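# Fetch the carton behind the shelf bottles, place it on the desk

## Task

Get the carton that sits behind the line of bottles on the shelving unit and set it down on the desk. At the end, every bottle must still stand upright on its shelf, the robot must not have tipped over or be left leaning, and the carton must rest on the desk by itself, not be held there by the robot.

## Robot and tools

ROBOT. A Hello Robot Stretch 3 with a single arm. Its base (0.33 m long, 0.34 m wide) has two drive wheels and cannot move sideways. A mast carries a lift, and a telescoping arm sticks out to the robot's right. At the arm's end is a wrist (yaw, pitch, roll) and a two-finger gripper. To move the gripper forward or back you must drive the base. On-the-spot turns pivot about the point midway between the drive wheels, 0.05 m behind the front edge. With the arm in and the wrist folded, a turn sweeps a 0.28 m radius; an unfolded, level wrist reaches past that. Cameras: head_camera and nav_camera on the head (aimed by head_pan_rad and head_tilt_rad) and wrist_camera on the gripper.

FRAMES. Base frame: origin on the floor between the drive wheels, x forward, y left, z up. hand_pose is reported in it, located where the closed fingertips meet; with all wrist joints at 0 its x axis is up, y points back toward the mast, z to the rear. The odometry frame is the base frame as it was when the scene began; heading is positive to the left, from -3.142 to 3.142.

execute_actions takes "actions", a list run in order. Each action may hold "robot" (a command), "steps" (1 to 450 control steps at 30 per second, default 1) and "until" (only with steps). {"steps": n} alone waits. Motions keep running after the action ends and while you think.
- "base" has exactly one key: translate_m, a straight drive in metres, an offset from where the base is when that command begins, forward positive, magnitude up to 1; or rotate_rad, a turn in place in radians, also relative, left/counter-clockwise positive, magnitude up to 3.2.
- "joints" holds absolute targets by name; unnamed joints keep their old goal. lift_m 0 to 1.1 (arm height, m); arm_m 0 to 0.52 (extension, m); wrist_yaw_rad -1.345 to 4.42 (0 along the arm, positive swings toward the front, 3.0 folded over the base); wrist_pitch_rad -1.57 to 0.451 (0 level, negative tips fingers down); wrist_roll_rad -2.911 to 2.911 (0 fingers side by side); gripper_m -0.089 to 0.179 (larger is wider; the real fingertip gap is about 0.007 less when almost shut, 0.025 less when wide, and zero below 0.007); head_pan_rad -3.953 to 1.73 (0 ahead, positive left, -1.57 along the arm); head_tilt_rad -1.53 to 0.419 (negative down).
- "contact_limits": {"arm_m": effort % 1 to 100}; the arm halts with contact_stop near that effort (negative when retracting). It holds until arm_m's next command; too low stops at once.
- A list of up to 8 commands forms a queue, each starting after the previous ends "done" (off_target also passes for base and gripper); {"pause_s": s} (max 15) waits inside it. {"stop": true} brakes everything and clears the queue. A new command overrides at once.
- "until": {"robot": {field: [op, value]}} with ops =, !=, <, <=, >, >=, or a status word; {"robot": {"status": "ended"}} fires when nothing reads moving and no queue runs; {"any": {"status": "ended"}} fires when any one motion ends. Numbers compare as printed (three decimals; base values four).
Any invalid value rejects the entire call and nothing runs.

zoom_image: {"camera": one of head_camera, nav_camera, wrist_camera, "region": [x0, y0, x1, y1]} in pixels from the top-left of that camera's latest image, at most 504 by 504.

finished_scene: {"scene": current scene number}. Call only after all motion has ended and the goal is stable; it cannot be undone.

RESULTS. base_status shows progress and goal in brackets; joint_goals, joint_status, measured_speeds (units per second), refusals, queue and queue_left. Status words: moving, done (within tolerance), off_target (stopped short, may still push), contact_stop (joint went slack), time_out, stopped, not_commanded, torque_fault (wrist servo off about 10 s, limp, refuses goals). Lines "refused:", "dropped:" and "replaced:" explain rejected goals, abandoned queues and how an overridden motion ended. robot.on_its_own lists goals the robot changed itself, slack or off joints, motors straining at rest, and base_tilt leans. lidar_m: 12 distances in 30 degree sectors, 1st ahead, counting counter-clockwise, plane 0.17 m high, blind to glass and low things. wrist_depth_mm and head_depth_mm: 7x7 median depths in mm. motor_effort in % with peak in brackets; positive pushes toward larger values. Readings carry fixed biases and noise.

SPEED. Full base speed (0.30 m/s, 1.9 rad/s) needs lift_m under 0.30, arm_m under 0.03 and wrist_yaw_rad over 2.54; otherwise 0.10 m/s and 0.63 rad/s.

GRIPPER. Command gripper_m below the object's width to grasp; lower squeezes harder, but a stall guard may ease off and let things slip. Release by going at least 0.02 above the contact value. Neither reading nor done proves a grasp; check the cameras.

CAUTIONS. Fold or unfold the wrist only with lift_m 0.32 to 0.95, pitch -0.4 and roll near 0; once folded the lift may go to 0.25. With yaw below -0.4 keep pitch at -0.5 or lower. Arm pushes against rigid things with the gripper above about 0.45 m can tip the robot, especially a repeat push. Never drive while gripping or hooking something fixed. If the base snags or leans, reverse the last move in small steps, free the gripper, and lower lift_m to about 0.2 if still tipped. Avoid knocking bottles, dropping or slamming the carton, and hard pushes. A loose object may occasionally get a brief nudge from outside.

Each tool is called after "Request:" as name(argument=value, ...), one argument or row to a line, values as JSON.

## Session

Request:
execute_actions(
  actions=[],
)

Scene clock: 0.00 s.
robot.base_odometry: x=+0.000 y=+0.000 heading=+0.000 (m, m, rad; robot's odometry frame)
robot.turned_by_wheels: +0.000 (rad since the last result)
robot.turned_by_imu: +0.000 (rad since the last result)
robot.base_tilt: forward=+0.0 right=+0.4 (deg)
robot.lidar_m: 2.06 2.17 2.10 2.06 2.33 1.75 1.31 1.38 2.37 1.84 2.07 2.12
robot.head_depth_mm: 1862 2013 1979 1988 1958 1963 1937 / 1842 2003 1985 1981 1973 1953 1966 / 1823 2003 1984 1987 1982 1962 1973 / 1829 2017 2007 1992 1978 1972 1964 / 1836 2008 1988 2000 1994 2008 1962 / 1822 1993 2008 1991 1991 1985 1962 / 1801 2029 2010 2016 1995 1990 1984
robot.base_status: not_commanded
robot.joint_positions: lift_m=+0.364 arm_m=-0.002 wrist_yaw_rad=+3.044 wrist_pitch_rad=-0.452 wrist_roll_rad=+0.001 gripper_m=+0.037 head_pan_rad=-0.019 head_tilt_rad=-0.019
robot.joint_goals: lift_m=+0.364 arm_m=-0.002 wrist_yaw_rad=+3.044 wrist_pitch_rad=-0.452 wrist_roll_rad=+0.001 gripper_m=+0.037 head_pan_rad=-0.019 head_tilt_rad=-0.019
robot.joint_status: lift_m=not_commanded arm_m=not_commanded wrist_yaw_rad=not_commanded wrist_pitch_rad=not_commanded wrist_roll_rad=not_commanded gripper_m=not_commanded head_pan_rad=not_commanded head_tilt_rad=not_commanded
robot.measured_speeds: translate_m=+0.000 rotate_rad=+0.000 lift_m=+0.000 arm_m=+0.000 wrist_yaw_rad=+0.000 wrist_pitch_rad=+0.000 wrist_roll_rad=+0.000 head_pan_rad=+0.000 head_tilt_rad=+0.000
robot: refusals=0 queue=idle queue_left=0
robot.motor_effort: left_wheel=-1 right_wheel=-1 lift_m=+33 arm_m=+0 wrist_yaw_rad=+0 wrist_pitch_rad=+3 wrist_roll_rad=+0 gripper_m=+0 head_pan_rad=+0 head_tilt_rad=+3 (%)
robot.hand_pose: x=+0.0002 y=+0.0760 z=+0.3686 quat_wxyz=(+0.192, +0.696, +0.125, +0.681) (m; robot's base frame)
robot.wrist_depth_mm: - - - - - - - / - - - - - - - / 972 975 978 962 929 934 935 / 794 780 - 762 755 745 750 / 663 653 - 645 652 629 625 / 568 569 - 570 538 549 552 / 496 516 - - 488 485 479
pictures: head_camera (sideways: a quarter turn clockwise sets it upright), nav_camera (sideways: a quarter turn counterclockwise sets it upright), wrist_camera
Images, in order (width x height): head_camera 896x504, nav_camera 672x504, wrist_camera 644x364.

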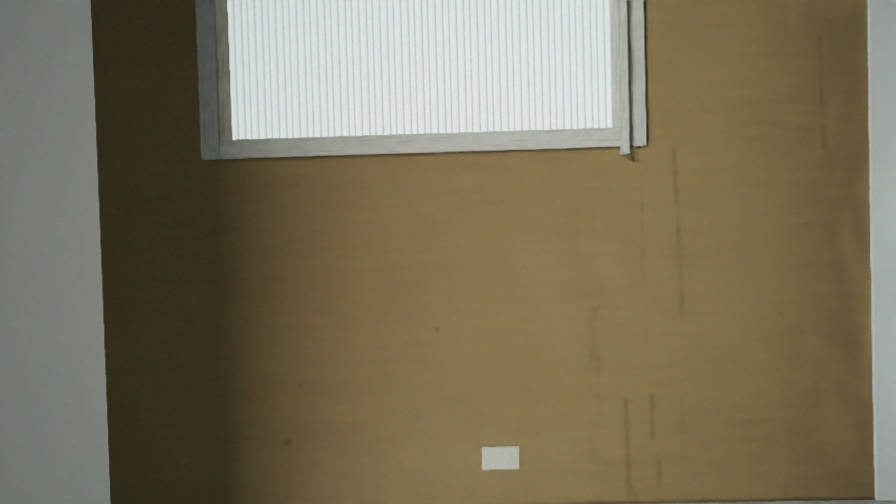

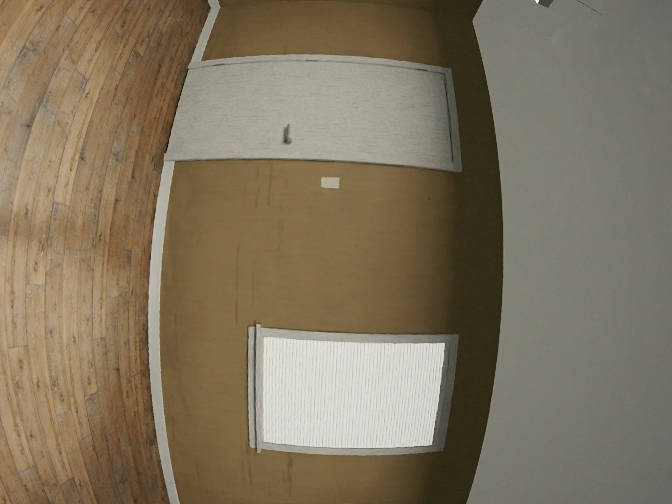

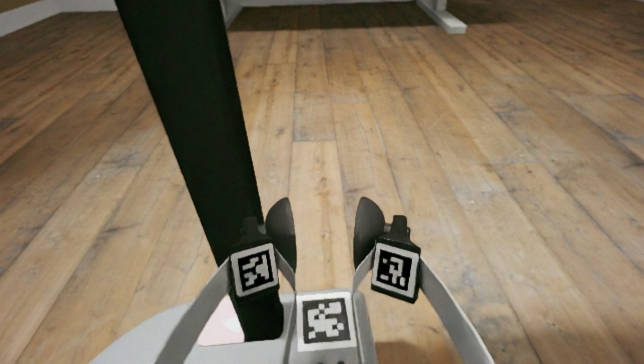

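Request:
execute_actions(
  actions=[
    {"robot": {"joints": {"head_pan_rad": -1.57, "head_tilt_rad": -0.3, "lift_m": 0.28}}, "steps": 120, "until": {"robot": {"status": "ended"}}},
  ],
)

Scene clock: 4.07 s.
robot.base_odometry: x=+0.000 y=+0.000 heading=+0.000 (m, m, rad; robot's odometry frame)
robot.turned_by_wheels: +0.000 (rad since the last result)
robot.turned_by_imu: +0.000 (rad since the last result)
robot.base_tilt: forward=+0.0 right=+0.2 (deg)
robot.lidar_m: 2.06 2.16 2.10 2.06 2.33 1.75 1.32 1.39 2.37 1.84 2.07 2.12
robot.head_depth_mm: 1981 2090 2170 2263 2416 2027 1578 / 1988 2072 2166 2274 2378 2038 1577 / 1992 2084 2206 2300 2422 2059 1575 / 1960 2083 2170 2267 2337 2020 1589 / 1950 2082 2175 2286 2324 2037 1593 / 1919 2080 2205 2227 2335 2041 1591 / 2000 2093 2232 2283 2198 2047 1605
robot.base_status: not_commanded
robot.joint_positions: lift_m=+0.280 arm_m=-0.002 wrist_yaw_rad=+3.044 wrist_pitch_rad=-0.453 wrist_roll_rad=+0.001 gripper_m=+0.037 head_pan_rad=-1.563 head_tilt_rad=-0.296
robot.joint_goals: lift_m=+0.280 arm_m=-0.002 wrist_yaw_rad=+3.044 wrist_pitch_rad=-0.453 wrist_roll_rad=+0.001 gripper_m=+0.037 head_pan_rad=-1.570 head_tilt_rad=-0.300
robot.joint_status: lift_m=done arm_m=not_commanded wrist_yaw_rad=not_commanded wrist_pitch_rad=not_commanded wrist_roll_rad=not_commanded gripper_m=not_commanded head_pan_rad=done head_tilt_rad=done
robot.measured_speeds: translate_m=+0.000 rotate_rad=+0.000 lift_m=+0.000 arm_m=+0.000 wrist_yaw_rad=+0.000 wrist_pitch_rad=+0.000 wrist_roll_rad=+0.000 head_pan_rad=+0.000 head_tilt_rad=+0.000
robot: refusals=0 queue=done queue_left=0
robot.motor_effort: left_wheel=-1(0) right_wheel=+1(0) lift_m=+27(32) arm_m=+0(0) wrist_yaw_rad=-1(0) wrist_pitch_rad=+3(3) wrist_roll_rad=+0(0) gripper_m=+0(0) head_pan_rad=-3(35) head_tilt_rad=-3(30) (%)
robot.hand_pose: x=+0.0002 y=+0.0760 z=+0.2852 quat_wxyz=(+0.193, +0.696, +0.125, +0.680) (m; robot's base frame)
robot.wrist_depth_mm: - - - - - - - / - - - - - 993 983 / 813 803 796 797 781 764 770 / 663 660 - 638 628 621 623 / 549 543 - 554 545 521 519 / 474 - - - 446 455 452 / - - - - 405 402 402
pictures: head_camera (sideways: a quarter turn clockwise sets it upright), nav_camera (sideways: a quarter turn counterclockwise sets it upright), wrist_camera
Images, in order (width x height): head_camera 896x504, nav_camera 672x504, wrist_camera 644x364.

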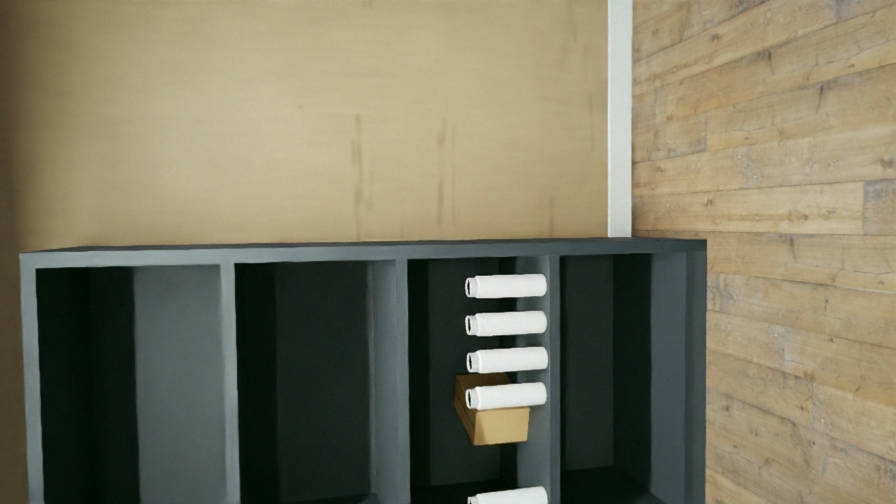

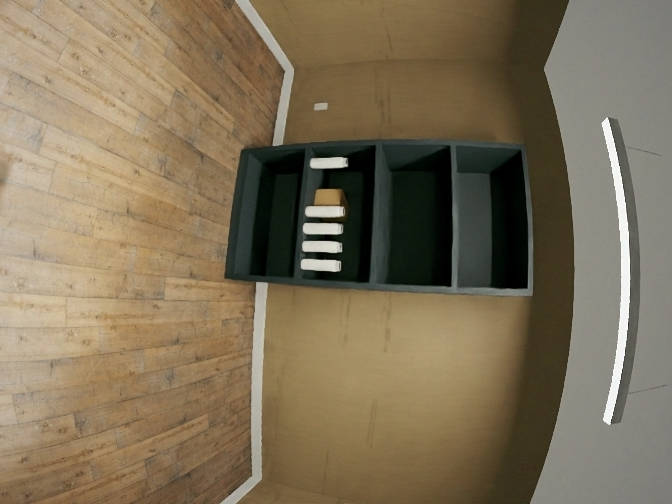

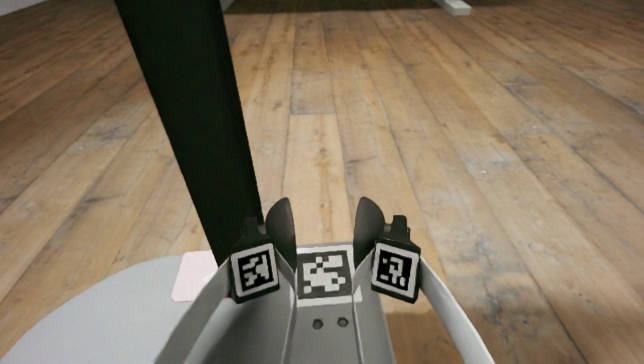

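Request:
zoom_image(
  camera="head_camera",
  region=[380, 240, 740, 504],
)

Request:
zoom_image(
  camera="nav_camera",
  region=[200, 120, 440, 300],
)

Region (380, 240, 740, 504) of head_camera's 896x504 image, scaled by 1.400, with more detail than that image has; it fills the top 370 rows of this view, and the rest is white.

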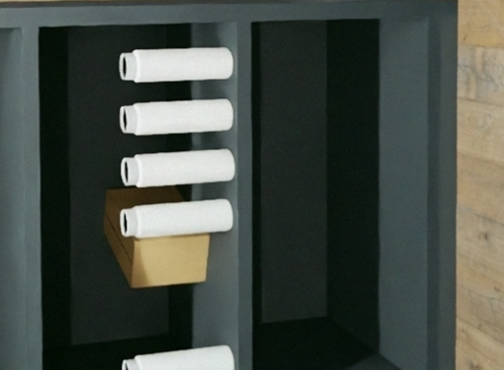

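Region (200, 120, 440, 300) of nav_camera's 672x504 image, scaled by 2.100, with more detail than that image has; it fills the top 378 rows of this view, and the rest is white.

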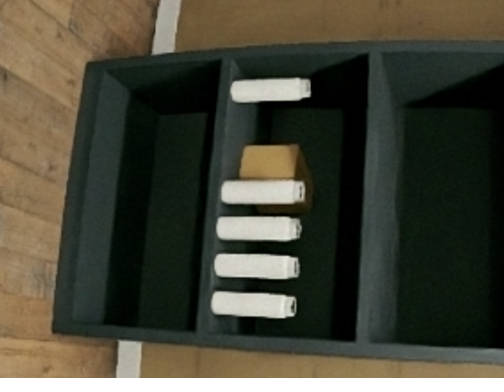

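Request:
zoom_image(
  camera="head_camera",
  region=[430, 350, 570, 504],
)

Region (430, 350, 570, 504) of head_camera's 896x504 image, scaled by 3.273, with more detail than that image has; it fills the left 458 columns of this view, and the rest is white.

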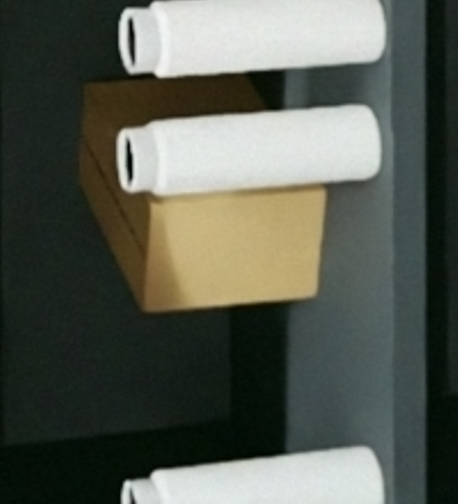

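Request:
execute_actions(
  actions=[
    {"robot": {"base": {"rotate_rad": -1.066}, "joints": {"head_pan_rad": -1.57, "head_tilt_rad": -0.75, "wrist_pitch_rad": -0.4, "arm_m": 0.0}}, "steps": 120, "until": {"robot": {"base_status": ["!=", "moving"]}}},
    {"robot": {"base": {"translate_m": 1.0}}, "steps": 300, "until": {"robot": {"translate_m": [">", 0.8]}}},
    {"robot": {"base": {"translate_m": 0.76}}, "steps": 300, "until": {"robot": {"base_status": ["!=", "moving"]}}},
    {"robot": {"base": {"rotate_rad": 0.767}, "joints": {"lift_m": 0.73}}, "steps": 100, "until": {"robot": {"lift_m": [">", 0.34]}}},
    {"robot": {"joints": {"wrist_yaw_rad": 0.0, "gripper_m": 0.09}}, "steps": 200, "until": {"robot": {"status": "ended"}}},
  ],
)

Scene clock: 96.43 s.
robot.base_odometry: x=+0.758 y=-1.372 heading=-0.299 (m, m, rad; robot's odometry frame)
robot.turned_by_wheels: -0.299 (rad since the last result)
robot.turned_by_imu: -0.285 (rad since the last result)
robot.base_tilt: forward=+0.0 right=+0.3 (deg)
robot.lidar_m: 1.23 1.23 1.44 2.49 3.31 2.60 2.18 1.91 0.89 0.96 0.52 1.15
robot.head_depth_mm: 891 845 649 1157 907 1273 1215 / 872 847 622 1169 893 1274 1217 / 848 850 624 1123 919 1281 - / 828 853 595 913 947 1234 1143 / 806 854 597 1125 946 1209 1132 / 788 837 600 1098 742 867 1115 / 769 817 600 760 727 857 1175
robot.base_status: done (rotate_rad +0.7669 of +0.7670)
robot.joint_positions: lift_m=+0.730 arm_m=+0.000 wrist_yaw_rad=+0.002 wrist_pitch_rad=-0.418 wrist_roll_rad=+0.001 gripper_m=+0.090 head_pan_rad=-1.563 head_tilt_rad=-0.741
robot.joint_goals: lift_m=+0.730 arm_m=+0.000 wrist_yaw_rad=+0.000 wrist_pitch_rad=-0.400 wrist_roll_rad=+0.001 gripper_m=+0.090 head_pan_rad=-1.570 head_tilt_rad=-0.750
robot.joint_status: lift_m=done arm_m=done wrist_yaw_rad=done wrist_pitch_rad=done wrist_roll_rad=not_commanded gripper_m=done head_pan_rad=done head_tilt_rad=done
robot.measured_speeds: translate_m=+0.000 rotate_rad=+0.000 lift_m=+0.000 arm_m=+0.000 wrist_yaw_rad=+0.000 wrist_pitch_rad=+0.000 wrist_roll_rad=+0.000 head_pan_rad=+0.000 head_tilt_rad=+0.000
robot: refusals=0 queue=done queue_left=0
robot.motor_effort: left_wheel=-3(8) right_wheel=+3(9) lift_m=+40(40) arm_m=+1(2) wrist_yaw_rad=-2(4) wrist_pitch_rad=+4(4) wrist_roll_rad=+0(0) gripper_m=+0(90) head_pan_rad=-3(3) head_tilt_rad=-5(41) (%)
robot.hand_pose: x=-0.0211 y=-0.3692 z=+0.7425 quat_wxyz=(+0.692, +0.147, -0.691, -0.146) (m; robot's base frame)
robot.wrist_depth_mm: 347 603 643 656 730 732 550 / 335 305 703 471 767 367 387 / 320 299 693 509 402 402 447 / 304 340 533 538 479 471 501 / 323 408 442 447 461 496 650 / 904 389 865 868 867 866 761 / 897 502 766 801 786 806 837
pictures: head_camera (sideways: a quarter turn clockwise sets it upright), nav_camera (sideways: a quarter turn counterclockwise sets it upright), wrist_camera
Images, in order (width x height): head_camera 896x504, nav_camera 672x504, wrist_camera 644x364.

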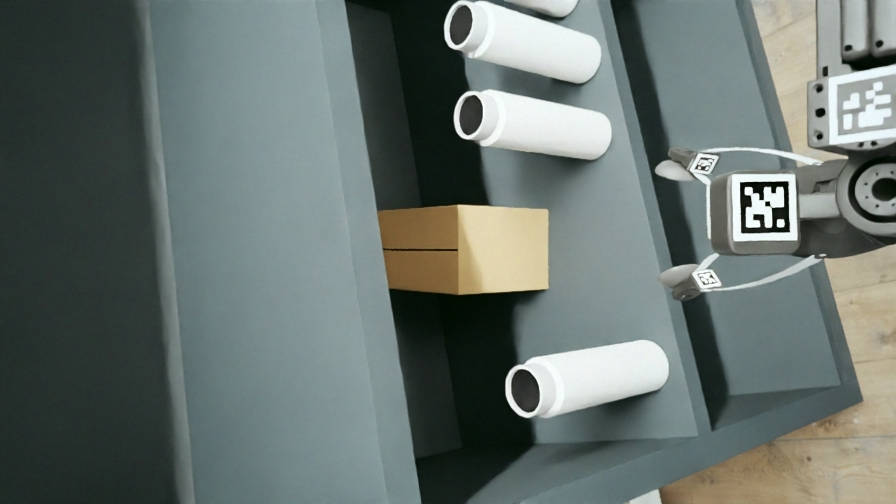

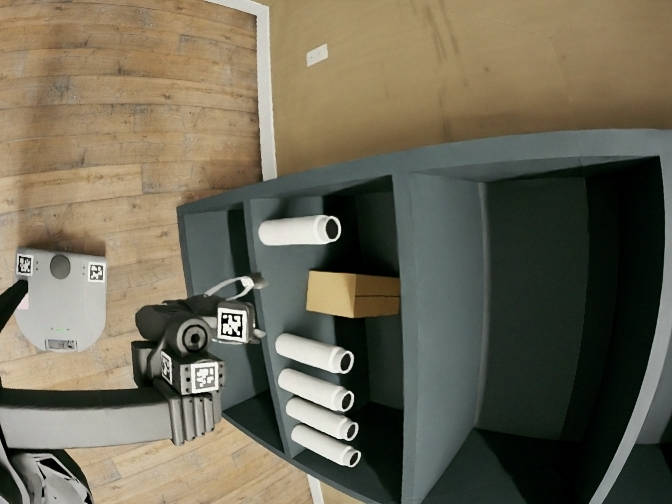

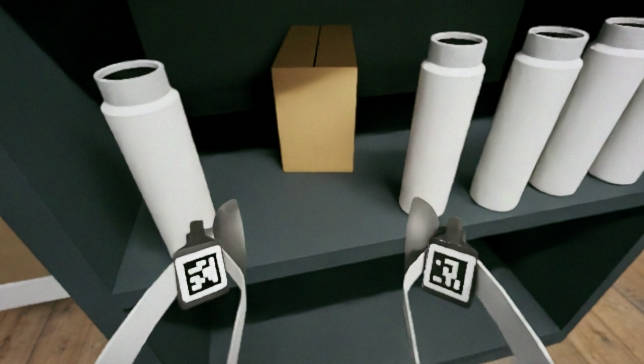

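Request:
zoom_image(
  camera="wrist_camera",
  region=[222, 0, 422, 200],
)

Request:
zoom_image(
  camera="head_camera",
  region=[300, 60, 720, 440],
)

Region (222, 0, 422, 200) of wrist_camera's 644x364 image, scaled by 2.520.

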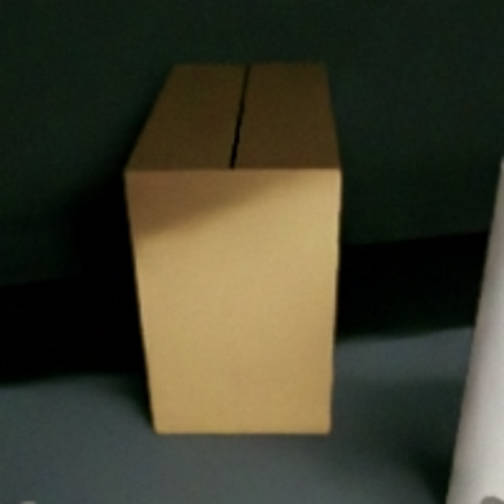

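Region (300, 60, 720, 440) of head_camera's 896x504 image, scaled by 1.200, with more detail than that image has; it fills the top 456 rows of this view, and the rest is white.

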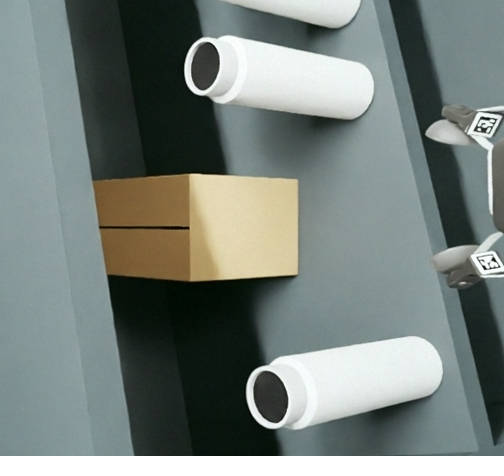

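Request:
execute_actions(
  actions=[
    {"robot": [{"base": {"translate_m": 0.008}, "joints": {"lift_m": 0.735, "wrist_pitch_rad": -0.685, "gripper_m": 0.12, "arm_m": 0.1}}, {"joints": {"arm_m": 0.335}, "contact_limits": {"arm_m": 12}}, {"joints": {"gripper_m": 0.168}}], "steps": 300, "until": {"robot": {"status": "ended"}}},
  ],
)

Scene clock: 136.47 s.
robot.base_odometry: x=+0.766 y=-1.375 heading=-0.299 (m, m, rad; robot's odometry frame)
robot.turned_by_wheels: +0.000 (rad since the last result)
robot.turned_by_imu: +0.000 (rad since the last result)
robot.base_tilt: forward=+0.0 right=+0.4 (deg)
robot.lidar_m: 1.22 1.23 1.43 2.48 3.31 2.62 2.19 1.91 0.89 0.96 0.52 1.15
robot.head_depth_mm: 892 841 649 1157 896 - - / 867 848 621 1213 866 1258 1164 / 843 846 621 - 921 1243 1166 / 823 849 596 946 941 1222 1146 / 807 853 598 1124 923 1197 1130 / 788 834 598 1087 777 855 1113 / 766 813 598 711 704 1276 1174
robot.base_status: done (translate_m +0.0080 of +0.0080)
robot.joint_positions: lift_m=+0.735 arm_m=+0.335 wrist_yaw_rad=+0.000 wrist_pitch_rad=-0.694 wrist_roll_rad=+0.001 gripper_m=+0.168 head_pan_rad=-1.563 head_tilt_rad=-0.741
robot.joint_goals: lift_m=+0.735 arm_m=+0.335 wrist_yaw_rad=+0.000 wrist_pitch_rad=-0.685 wrist_roll_rad=+0.001 gripper_m=+0.168 head_pan_rad=-1.570 head_tilt_rad=-0.750
robot.joint_status: lift_m=done arm_m=done wrist_yaw_rad=done wrist_pitch_rad=done wrist_roll_rad=not_commanded gripper_m=done head_pan_rad=done head_tilt_rad=done
robot.measured_speeds: translate_m=+0.000 rotate_rad=+0.000 lift_m=+0.000 arm_m=+0.000 wrist_yaw_rad=+0.000 wrist_pitch_rad=+0.000 wrist_roll_rad=+0.000 head_pan_rad=+0.000 head_tilt_rad=+0.000
robot: refusals=0 queue=done queue_left=0
robot.motor_effort: left_wheel=-2(6) right_wheel=+3(8) lift_m=+39(42) arm_m=+2(4) wrist_yaw_rad=-1(1) wrist_pitch_rad=+2(5) wrist_roll_rad=+0(0) gripper_m=+0(89) head_pan_rad=-2(3) head_tilt_rad=-6(5) (%)
robot.contact_limits: arm_m 12 (drawing in: default 16, maximum 26; extending or still: default 21, maximum 35)
robot.hand_pose: x=-0.0215 y=-0.6612 z=+0.6910 quat_wxyz=(+0.665, +0.241, -0.665, -0.241) (m; robot's base frame)
robot.wrist_depth_mm: 351 367 365 240 444 485 514 / 386 417 210 202 471 484 476 / 416 436 181 180 404 421 416 / 374 384 216 205 365 372 370 / 342 351 327 262 330 339 332 / 315 303 307 307 304 300 126 / 283 284 282 278 279 202 143
pictures: head_camera (sideways: a quarter turn clockwise sets it upright), nav_camera (sideways: a quarter turn counterclockwise sets it upright), wrist_camera
Images, in order (width x height): head_camera 896x504, nav_camera 672x504, wrist_camera 644x364.

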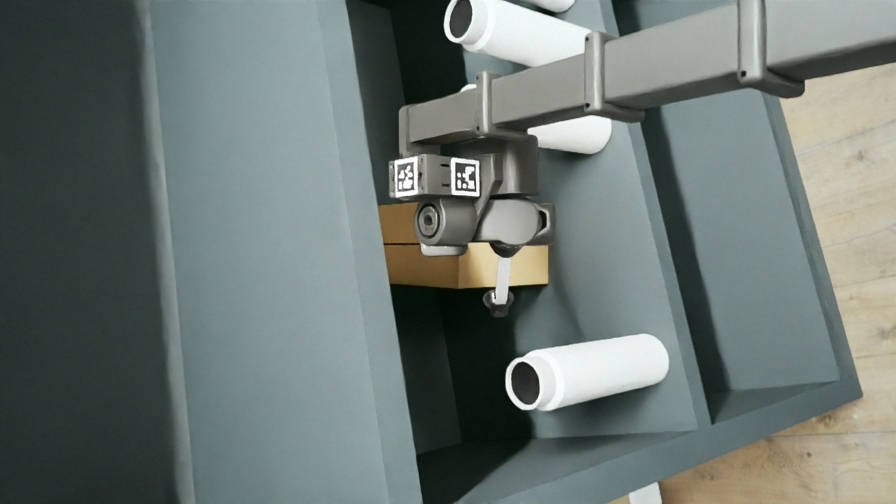

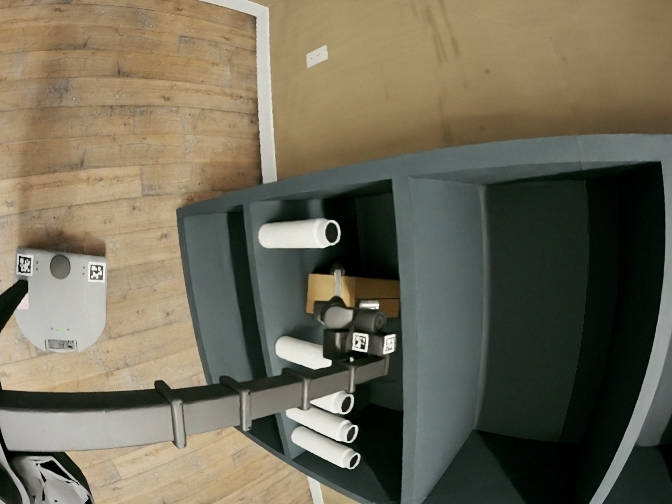

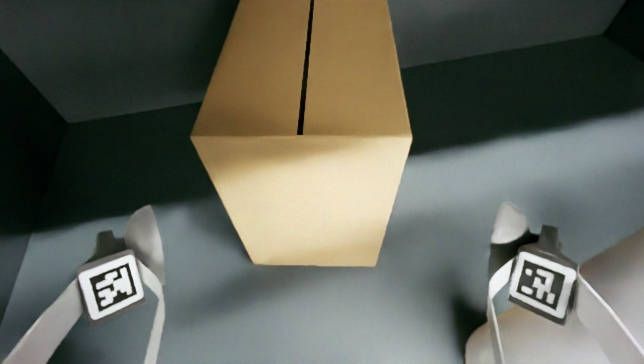

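Request:
zoom_image(
  camera="head_camera",
  region=[330, 90, 480, 300],
)

Request:
zoom_image(
  camera="head_camera",
  region=[520, 150, 720, 350],
)

Region (330, 90, 480, 300) of head_camera's 896x504 image, scaled by 2.400, with more detail than that image has; it fills the left 360 columns of this view, and the rest is white.

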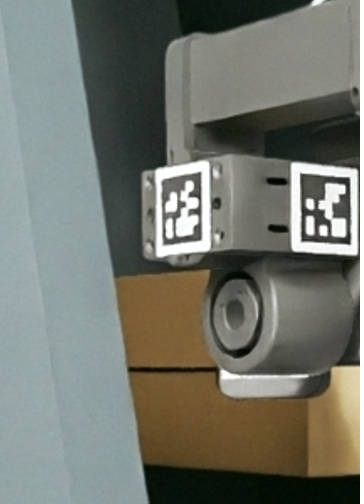

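Region (520, 150, 720, 350) of head_camera's 896x504 image, scaled by 2.520, with more detail than that image has.

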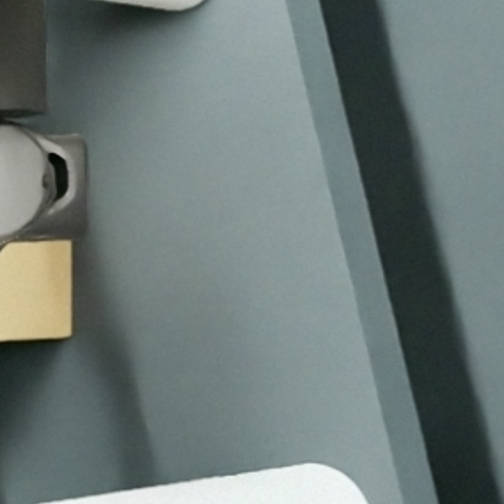

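Request:
execute_actions(
  actions=[
    {"robot": [{"base": {"translate_m": 0.012}, "joints": {"lift_m": 0.70, "wrist_pitch_rad": -0.478, "arm_m": 0.325}}, {"joints": {"arm_m": 0.355}, "contact_limits": {"arm_m": 10}}], "steps": 200, "until": {"robot": {"status": "ended"}}},
  ],
)

Scene clock: 209.73 s.
robot.base_odometry: x=+0.778 y=-1.378 heading=-0.299 (m, m, rad; robot's odometry frame)
robot.turned_by_wheels: +0.000 (rad since the last result)
robot.turned_by_imu: +0.000 (rad since the last result)
robot.base_tilt: forward=-0.1 right=+0.4 (deg)
robot.lidar_m: 1.21 1.21 1.42 2.47 3.30 2.61 2.20 1.90 0.90 0.96 0.51 1.14
robot.head_depth_mm: 889 845 650 1156 901 1307 - / 865 845 623 1196 - 1249 1171 / 844 844 594 1191 917 1249 1165 / 822 849 597 978 932 1220 1148 / 801 853 596 1122 899 1199 1132 / 783 832 599 1092 876 853 1126 / 764 812 600 637 691 1298 1171
robot.base_status: done (translate_m +0.0120 of +0.0120)
robot.joint_positions: lift_m=+0.700 arm_m=+0.355 wrist_yaw_rad=+0.000 wrist_pitch_rad=-0.496 wrist_roll_rad=+0.001 gripper_m=+0.168 head_pan_rad=-1.563 head_tilt_rad=-0.741
robot.joint_goals: lift_m=+0.700 arm_m=+0.355 wrist_yaw_rad=+0.000 wrist_pitch_rad=-0.478 wrist_roll_rad=+0.001 gripper_m=+0.168 head_pan_rad=-1.570 head_tilt_rad=-0.750
robot.joint_status: lift_m=done arm_m=done wrist_yaw_rad=done wrist_pitch_rad=done wrist_roll_rad=not_commanded gripper_m=done head_pan_rad=done head_tilt_rad=done
robot.measured_speeds: translate_m=+0.000 rotate_rad=+0.000 lift_m=+0.000 arm_m=+0.000 wrist_yaw_rad=+0.000 wrist_pitch_rad=+0.000 wrist_roll_rad=+0.000 head_pan_rad=+0.000 head_tilt_rad=+0.000
robot: refusals=0 queue=done queue_left=0
robot.motor_effort: left_wheel=-2(2) right_wheel=+3(8) lift_m=+28(38) arm_m=+2(3) wrist_yaw_rad=-1(1) wrist_pitch_rad=+4(5) wrist_roll_rad=+0(0) gripper_m=+0(0) head_pan_rad=-3(3) head_tilt_rad=-6(6) (%)
robot.contact_limits: arm_m 10 (drawing in: default 16, maximum 26; extending or still: default 21, maximum 35)
robot.hand_pose: x=-0.0215 y=-0.7137 z=+0.6959 quat_wxyz=(+0.686, +0.174, -0.685, -0.174) (m; robot's base frame)
robot.wrist_depth_mm: 307 325 339 346 381 408 443 / 334 349 366 254 421 467 503 / 369 393 389 198 215 500 503 / 401 423 171 164 163 424 419 / 361 387 155 152 150 372 358 / 328 313 203 184 189 310 318 / 287 286 277 232 268 279 279
pictures: head_camera (sideways: a quarter turn clockwise sets it upright), nav_camera (sideways: a quarter turn counterclockwise sets it upright), wrist_camera
Images, in order (width x height): head_camera 896x504, nav_camera 672x504, wrist_camera 644x364.

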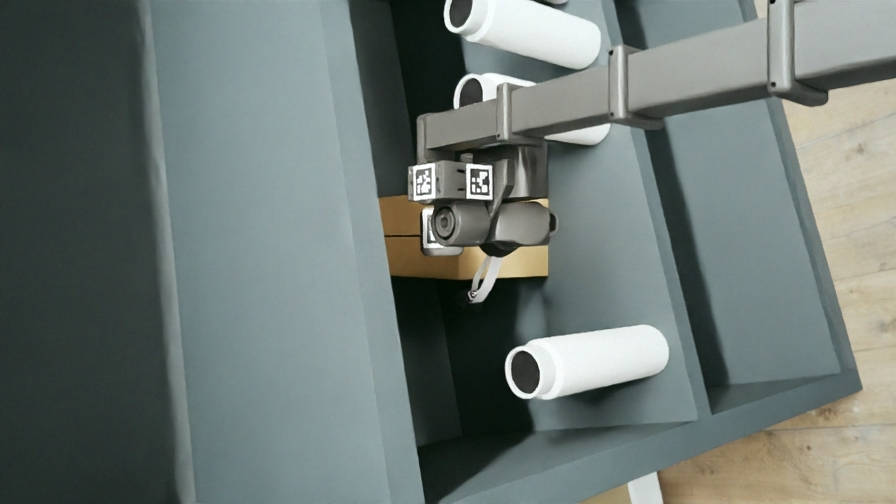

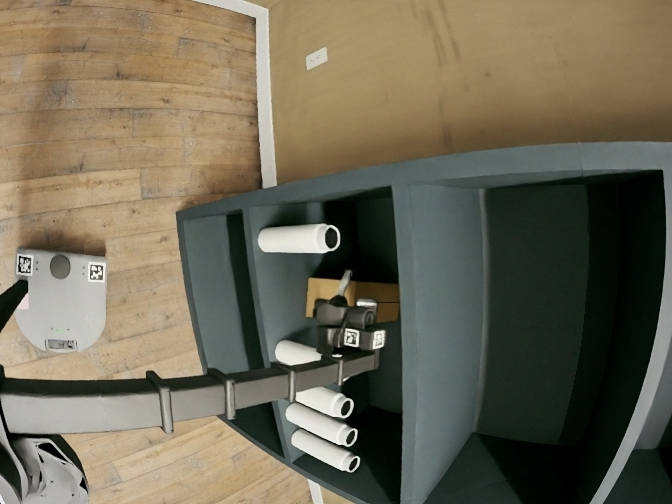

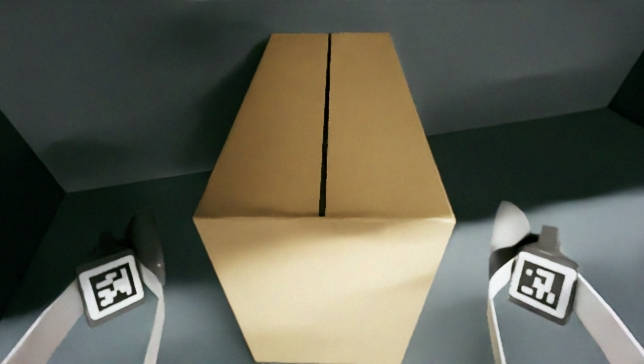

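Request:
execute_actions(
  actions=[
    {"robot": [{"joints": {"lift_m": 0.704, "arm_m": 0.428}, "contact_limits": {"arm_m": 10}}, {"joints": {"gripper_m": 0.08}}], "steps": 200, "until": {"robot": {"status": "ended"}}},
  ],
)

Scene clock: 219.93 s.
robot.base_odometry: x=+0.778 y=-1.378 heading=-0.299 (m, m, rad; robot's odometry frame)
robot.turned_by_wheels: +0.000 (rad since the last result)
robot.turned_by_imu: +0.000 (rad since the last result)
robot.base_tilt: forward=+0.0 right=+0.4 (deg)
robot.lidar_m: 1.21 1.21 1.42 2.48 3.32 2.62 2.20 1.90 0.90 0.96 0.51 1.13
robot.head_depth_mm: 887 842 648 1154 895 1302 - / 862 845 619 1196 880 1246 1151 / 844 847 595 - 945 1243 1166 / 823 855 596 924 944 1219 1152 / 805 849 597 1126 898 1196 1130 / 787 833 597 1091 877 855 1121 / 766 812 599 635 690 1308 1173
robot.base_status: done (translate_m +0.0120 of +0.0120)
robot.joint_positions: lift_m=+0.704 arm_m=+0.428 wrist_yaw_rad=+0.001 wrist_pitch_rad=-0.475 wrist_roll_rad=+0.001 gripper_m=+0.082 head_pan_rad=-1.563 head_tilt_rad=-0.741
robot.joint_goals: lift_m=+0.704 arm_m=+0.428 wrist_yaw_rad=+0.000 wrist_pitch_rad=-0.478 wrist_roll_rad=+0.001 gripper_m=+0.080 head_pan_rad=-1.570 head_tilt_rad=-0.750
robot.joint_status: lift_m=done arm_m=done wrist_yaw_rad=done wrist_pitch_rad=done wrist_roll_rad=not_commanded gripper_m=done head_pan_rad=done head_tilt_rad=done
robot.measured_speeds: translate_m=+0.000 rotate_rad=+0.000 lift_m=+0.000 arm_m=+0.000 wrist_yaw_rad=+0.000 wrist_pitch_rad=+0.000 wrist_roll_rad=+0.000 head_pan_rad=+0.000 head_tilt_rad=+0.000
robot: refusals=0 queue=done queue_left=0
robot.motor_effort: left_wheel=-2(2) right_wheel=+2(3) lift_m=+36(42) arm_m=+2(4) wrist_yaw_rad=-1(1) wrist_pitch_rad=-2(4) wrist_roll_rad=+0(0) gripper_m=-36(100) head_pan_rad=-2(3) head_tilt_rad=-6(5) (%)
robot.contact_limits: arm_m 10 (drawing in: default 16, maximum 26; extending or still: default 21, maximum 35)
robot.hand_pose: x=-0.0214 y=-0.7896 z=+0.7040 quat_wxyz=(+0.687, +0.167, -0.687, -0.166) (m; robot's base frame)
robot.wrist_depth_mm: 248 258 275 292 309 331 358 / 268 285 298 280 339 374 405 / 296 314 318 218 236 428 471 / 329 353 187 178 183 441 440 / 368 377 151 150 149 389 372 / 337 - 131 130 129 - 325 / 298 289 115 114 114 283 287
pictures: head_camera (sideways: a quarter turn clockwise sets it upright), nav_camera (sideways: a quarter turn counterclockwise sets it upright), wrist_camera
Images, in order (width x height): head_camera 896x504, nav_camera 672x504, wrist_camera 644x364.

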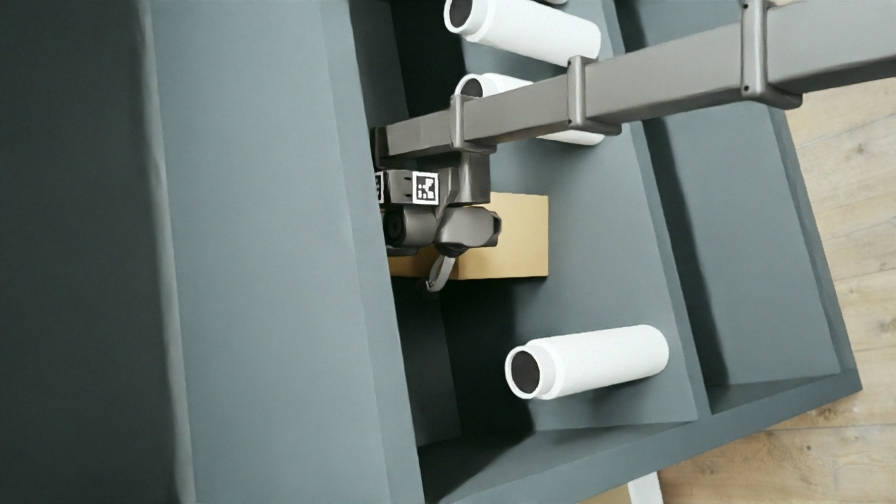

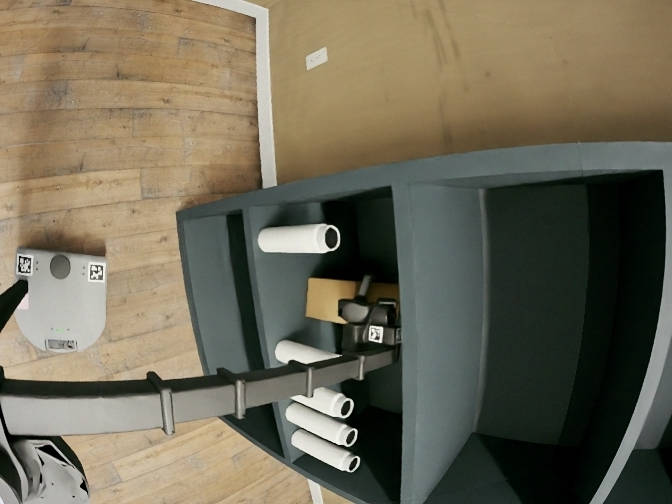

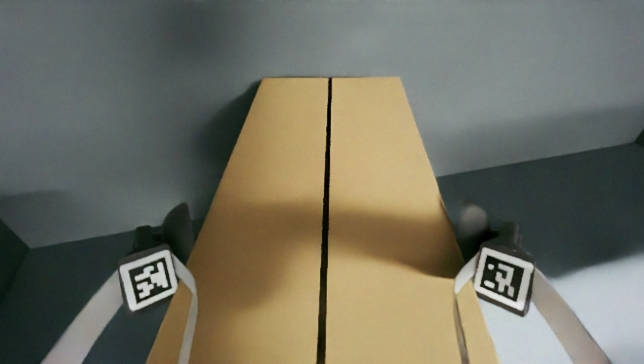

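Request:
execute_actions(
  actions=[
    {"robot": {"joints": {"arm_m": 0.193}}, "steps": 200, "until": {"robot": {"status": "ended"}}},
  ],
)

Scene clock: 226.83 s.
robot.base_odometry: x=+0.778 y=-1.378 heading=-0.299 (m, m, rad; robot's odometry frame)
robot.turned_by_wheels: +0.000 (rad since the last result)
robot.turned_by_imu: +0.000 (rad since the last result)
robot.base_tilt: forward=+0.0 right=+0.5 (deg)
robot.lidar_m: 1.21 1.21 1.41 2.46 3.30 2.62 2.20 1.90 0.90 0.96 0.51 1.14
robot.head_depth_mm: 887 843 650 1156 898 1303 - / 863 845 620 1158 809 1228 1173 / 843 850 597 1166 - 1224 1168 / 823 849 597 1090 748 1222 1148 / 804 849 598 1129 897 1200 1122 / 787 836 599 1087 877 856 1125 / 766 814 600 637 691 1296 1172
robot.base_status: done (translate_m +0.0120 of +0.0120)
robot.joint_positions: lift_m=+0.704 arm_m=+0.193 wrist_yaw_rad=-0.001 wrist_pitch_rad=-0.472 wrist_roll_rad=+0.006 gripper_m=+0.084 head_pan_rad=-1.563 head_tilt_rad=-0.741
robot.joint_goals: lift_m=+0.704 arm_m=+0.193 wrist_yaw_rad=+0.000 wrist_pitch_rad=-0.478 wrist_roll_rad=+0.006 gripper_m=+0.083 head_pan_rad=-1.570 head_tilt_rad=-0.750
robot.joint_status: lift_m=done arm_m=done wrist_yaw_rad=done wrist_pitch_rad=done wrist_roll_rad=not_commanded gripper_m=done head_pan_rad=done head_tilt_rad=done
robot.measured_speeds: translate_m=+0.000 rotate_rad=+0.000 lift_m=+0.000 arm_m=+0.000 wrist_yaw_rad=+0.000 wrist_pitch_rad=+0.000 wrist_roll_rad=+0.000 head_pan_rad=+0.000 head_tilt_rad=+0.000
robot: refusals=0 queue=done queue_left=0
robot.motor_effort: left_wheel=-2(2) right_wheel=+3(3) lift_m=+36(36) arm_m=-2(2) wrist_yaw_rad=+1(0) wrist_pitch_rad=-2(6) wrist_roll_rad=-2(2) gripper_m=-22(27) head_pan_rad=-3(3) head_tilt_rad=-6(5) (%)
robot.hand_pose: x=-0.0217 y=-0.5556 z=+0.7047 quat_wxyz=(+0.686, +0.165, -0.689, -0.166) (m; robot's base frame)
robot.wrist_depth_mm: 395 450 480 513 547 576 560 / 376 494 521 258 590 639 165 / 361 535 520 208 222 519 168 / 363 469 181 173 177 225 186 / 156 408 150 149 148 222 259 / 153 - 132 131 130 - 301 / 157 189 117 116 116 286 320
pictures: head_camera (sideways: a quarter turn clockwise sets it upright), nav_camera (sideways: a quarter turn counterclockwise sets it upright), wrist_camera
Images, in order (width x height): head_camera 896x504, nav_camera 672x504, wrist_camera 644x364.

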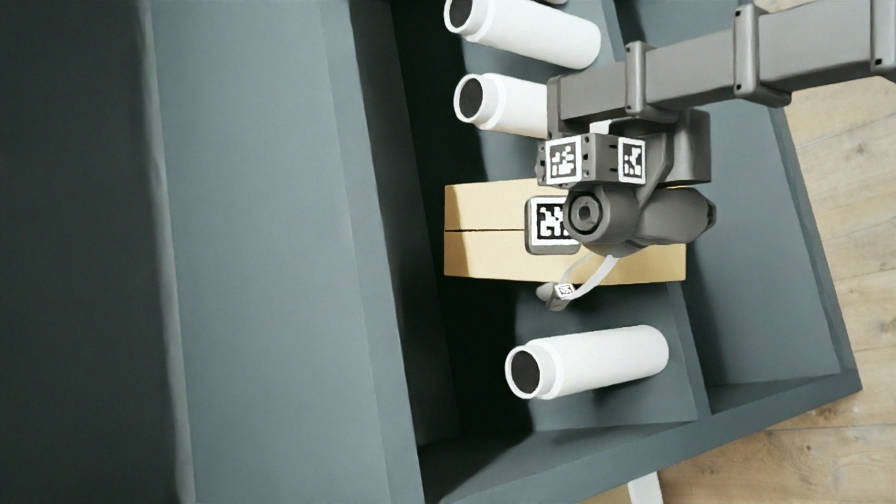

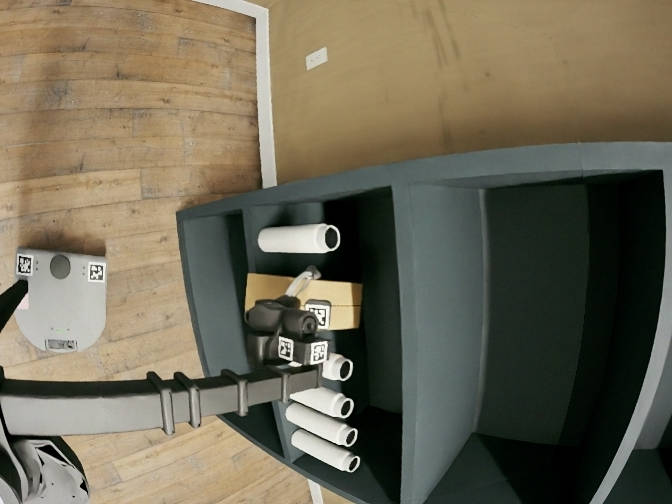

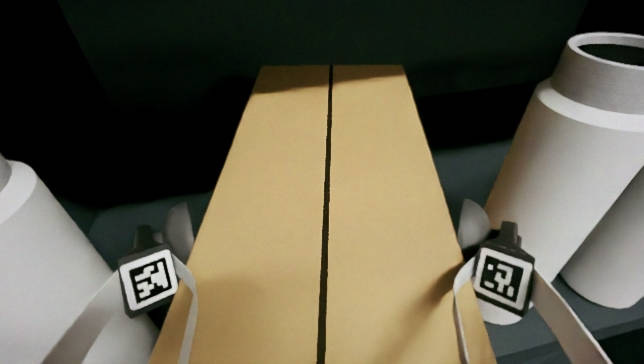

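Request:
zoom_image(
  camera="wrist_camera",
  region=[0, 140, 240, 364],
)

Request:
zoom_image(
  camera="head_camera",
  region=[430, 150, 730, 420],
)

Region (0, 140, 240, 364) of wrist_camera's 644x364 image, scaled by 2.100; it fills the top 470 rows of this view, and the rest is white.

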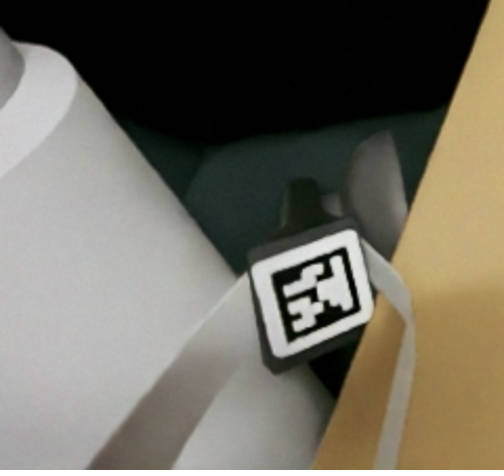

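Region (430, 150, 730, 420) of head_camera's 896x504 image, scaled by 1.680, with more detail than that image has; it fills the top 454 rows of this view, and the rest is white.

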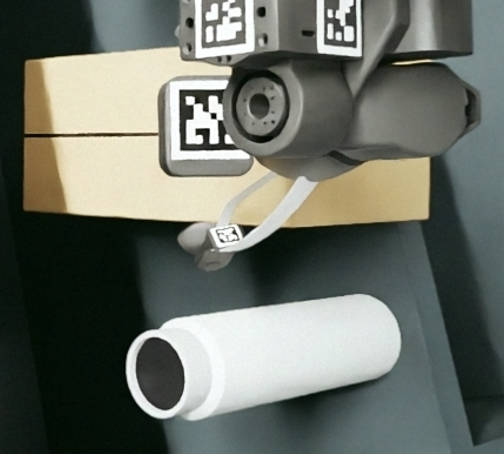

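Request:
execute_actions(
  actions=[
    {"robot": {"joints": {"gripper_m": 0.165}}, "steps": 60, "until": {"robot": {"status": "ended"}}},
    {"robot": {"joints": {"lift_m": 0.756, "arm_m": 0.278}, "contact_limits": {"arm_m": 12}}, "steps": 60, "until": {"robot": {"lift_m": [">", 0.73]}}},
    {"robot": {"joints": {"wrist_pitch_rad": -0.83}}, "steps": 90, "until": {"robot": {"status": "ended"}}},
  ],
)

Scene clock: 262.20 s.
robot.base_odometry: x=+0.778 y=-1.378 heading=-0.299 (m, m, rad; robot's odometry frame)
robot.turned_by_wheels: +0.000 (rad since the last result)
robot.turned_by_imu: +0.000 (rad since the last result)
robot.base_tilt: forward=-0.1 right=+0.4 (deg)
robot.lidar_m: 1.21 1.21 1.42 2.46 3.31 2.62 2.21 1.91 0.90 0.96 0.51 1.14
robot.head_depth_mm: 891 842 649 1159 849 - - / 864 846 620 1228 878 1254 1172 / 842 848 594 - 731 1218 1169 / 821 853 596 1149 722 1191 1149 / 805 851 598 1126 898 1199 1127 / 784 832 598 1093 875 857 1129 / 768 812 599 636 690 1305 1174
robot.base_status: done (translate_m +0.0120 of +0.0120)
robot.joint_positions: lift_m=+0.756 arm_m=+0.278 wrist_yaw_rad=-0.001 wrist_pitch_rad=-0.836 wrist_roll_rad=+0.006 gripper_m=+0.165 head_pan_rad=-1.563 head_tilt_rad=-0.741
robot.joint_goals: lift_m=+0.756 arm_m=+0.278 wrist_yaw_rad=+0.000 wrist_pitch_rad=-0.830 wrist_roll_rad=+0.006 gripper_m=+0.165 head_pan_rad=-1.570 head_tilt_rad=-0.750
robot.joint_status: lift_m=done arm_m=done wrist_yaw_rad=done wrist_pitch_rad=done wrist_roll_rad=not_commanded gripper_m=done head_pan_rad=done head_tilt_rad=done
robot.measured_speeds: translate_m=+0.000 rotate_rad=+0.000 lift_m=+0.000 arm_m=+0.000 wrist_yaw_rad=+0.000 wrist_pitch_rad=+0.000 wrist_roll_rad=+0.000 head_pan_rad=+0.000 head_tilt_rad=+0.000
robot: refusals=0 queue=done queue_left=0
robot.motor_effort: left_wheel=-2(2) right_wheel=+3(3) lift_m=+39(42) arm_m=+2(3) wrist_yaw_rad=+2(0) wrist_pitch_rad=+1(5) wrist_roll_rad=-2(2) gripper_m=+0(91) head_pan_rad=-3(3) head_tilt_rad=-5(5) (%)
robot.contact_limits: arm_m 12 (drawing in: default 16, maximum 26; extending or still: default 21, maximum 35)
robot.hand_pose: x=-0.0217 y=-0.5765 z=+0.6881 quat_wxyz=(+0.644, +0.286, -0.648, -0.289) (m; robot's base frame)
robot.wrist_depth_mm: 401 457 463 201 204 467 458 / 379 438 189 181 182 416 156 / 361 395 168 164 163 381 148 / 341 361 151 149 149 226 160 / 324 335 139 137 137 262 256 / 154 - 129 127 127 293 794 / 167 192 120 119 118 746 748
pictures: head_camera (sideways: a quarter turn clockwise sets it upright), nav_camera (sideways: a quarter turn counterclockwise sets it upright), wrist_camera
Images, in order (width x height): head_camera 896x504, nav_camera 672x504, wrist_camera 644x364.

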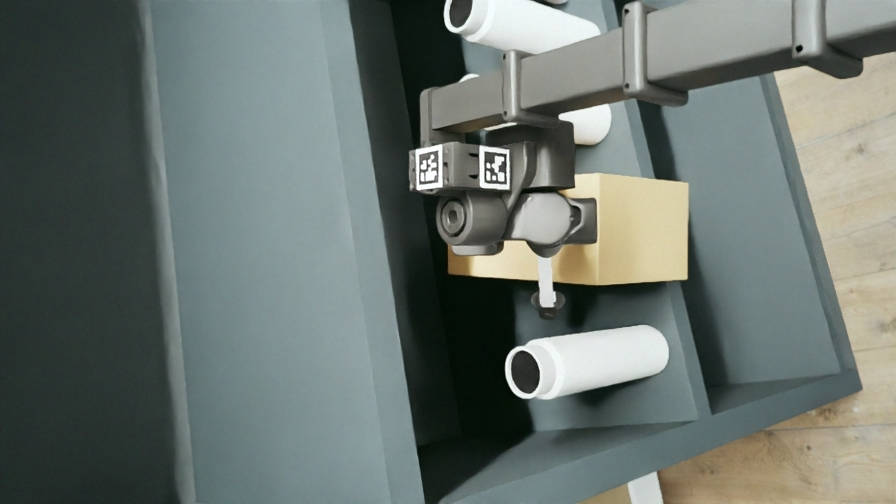

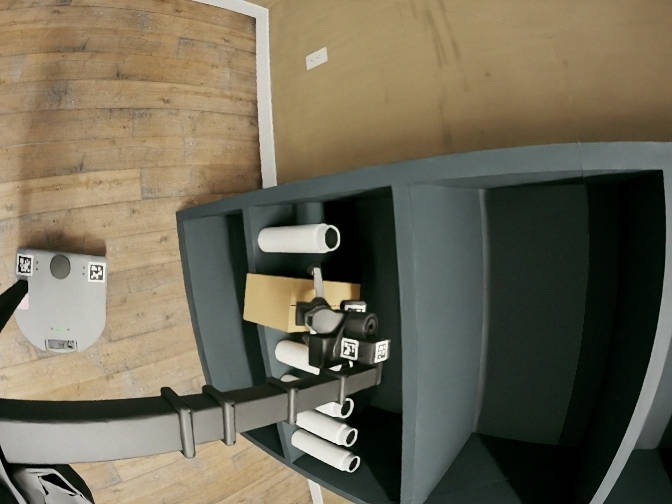

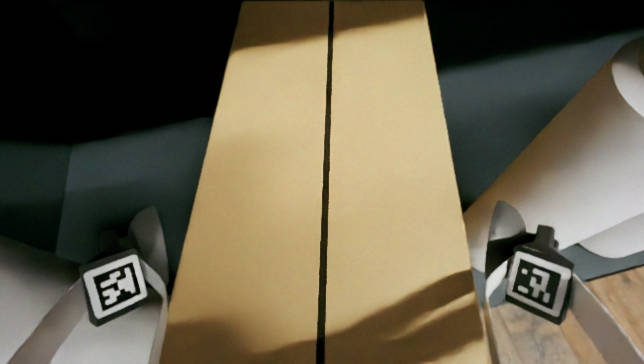

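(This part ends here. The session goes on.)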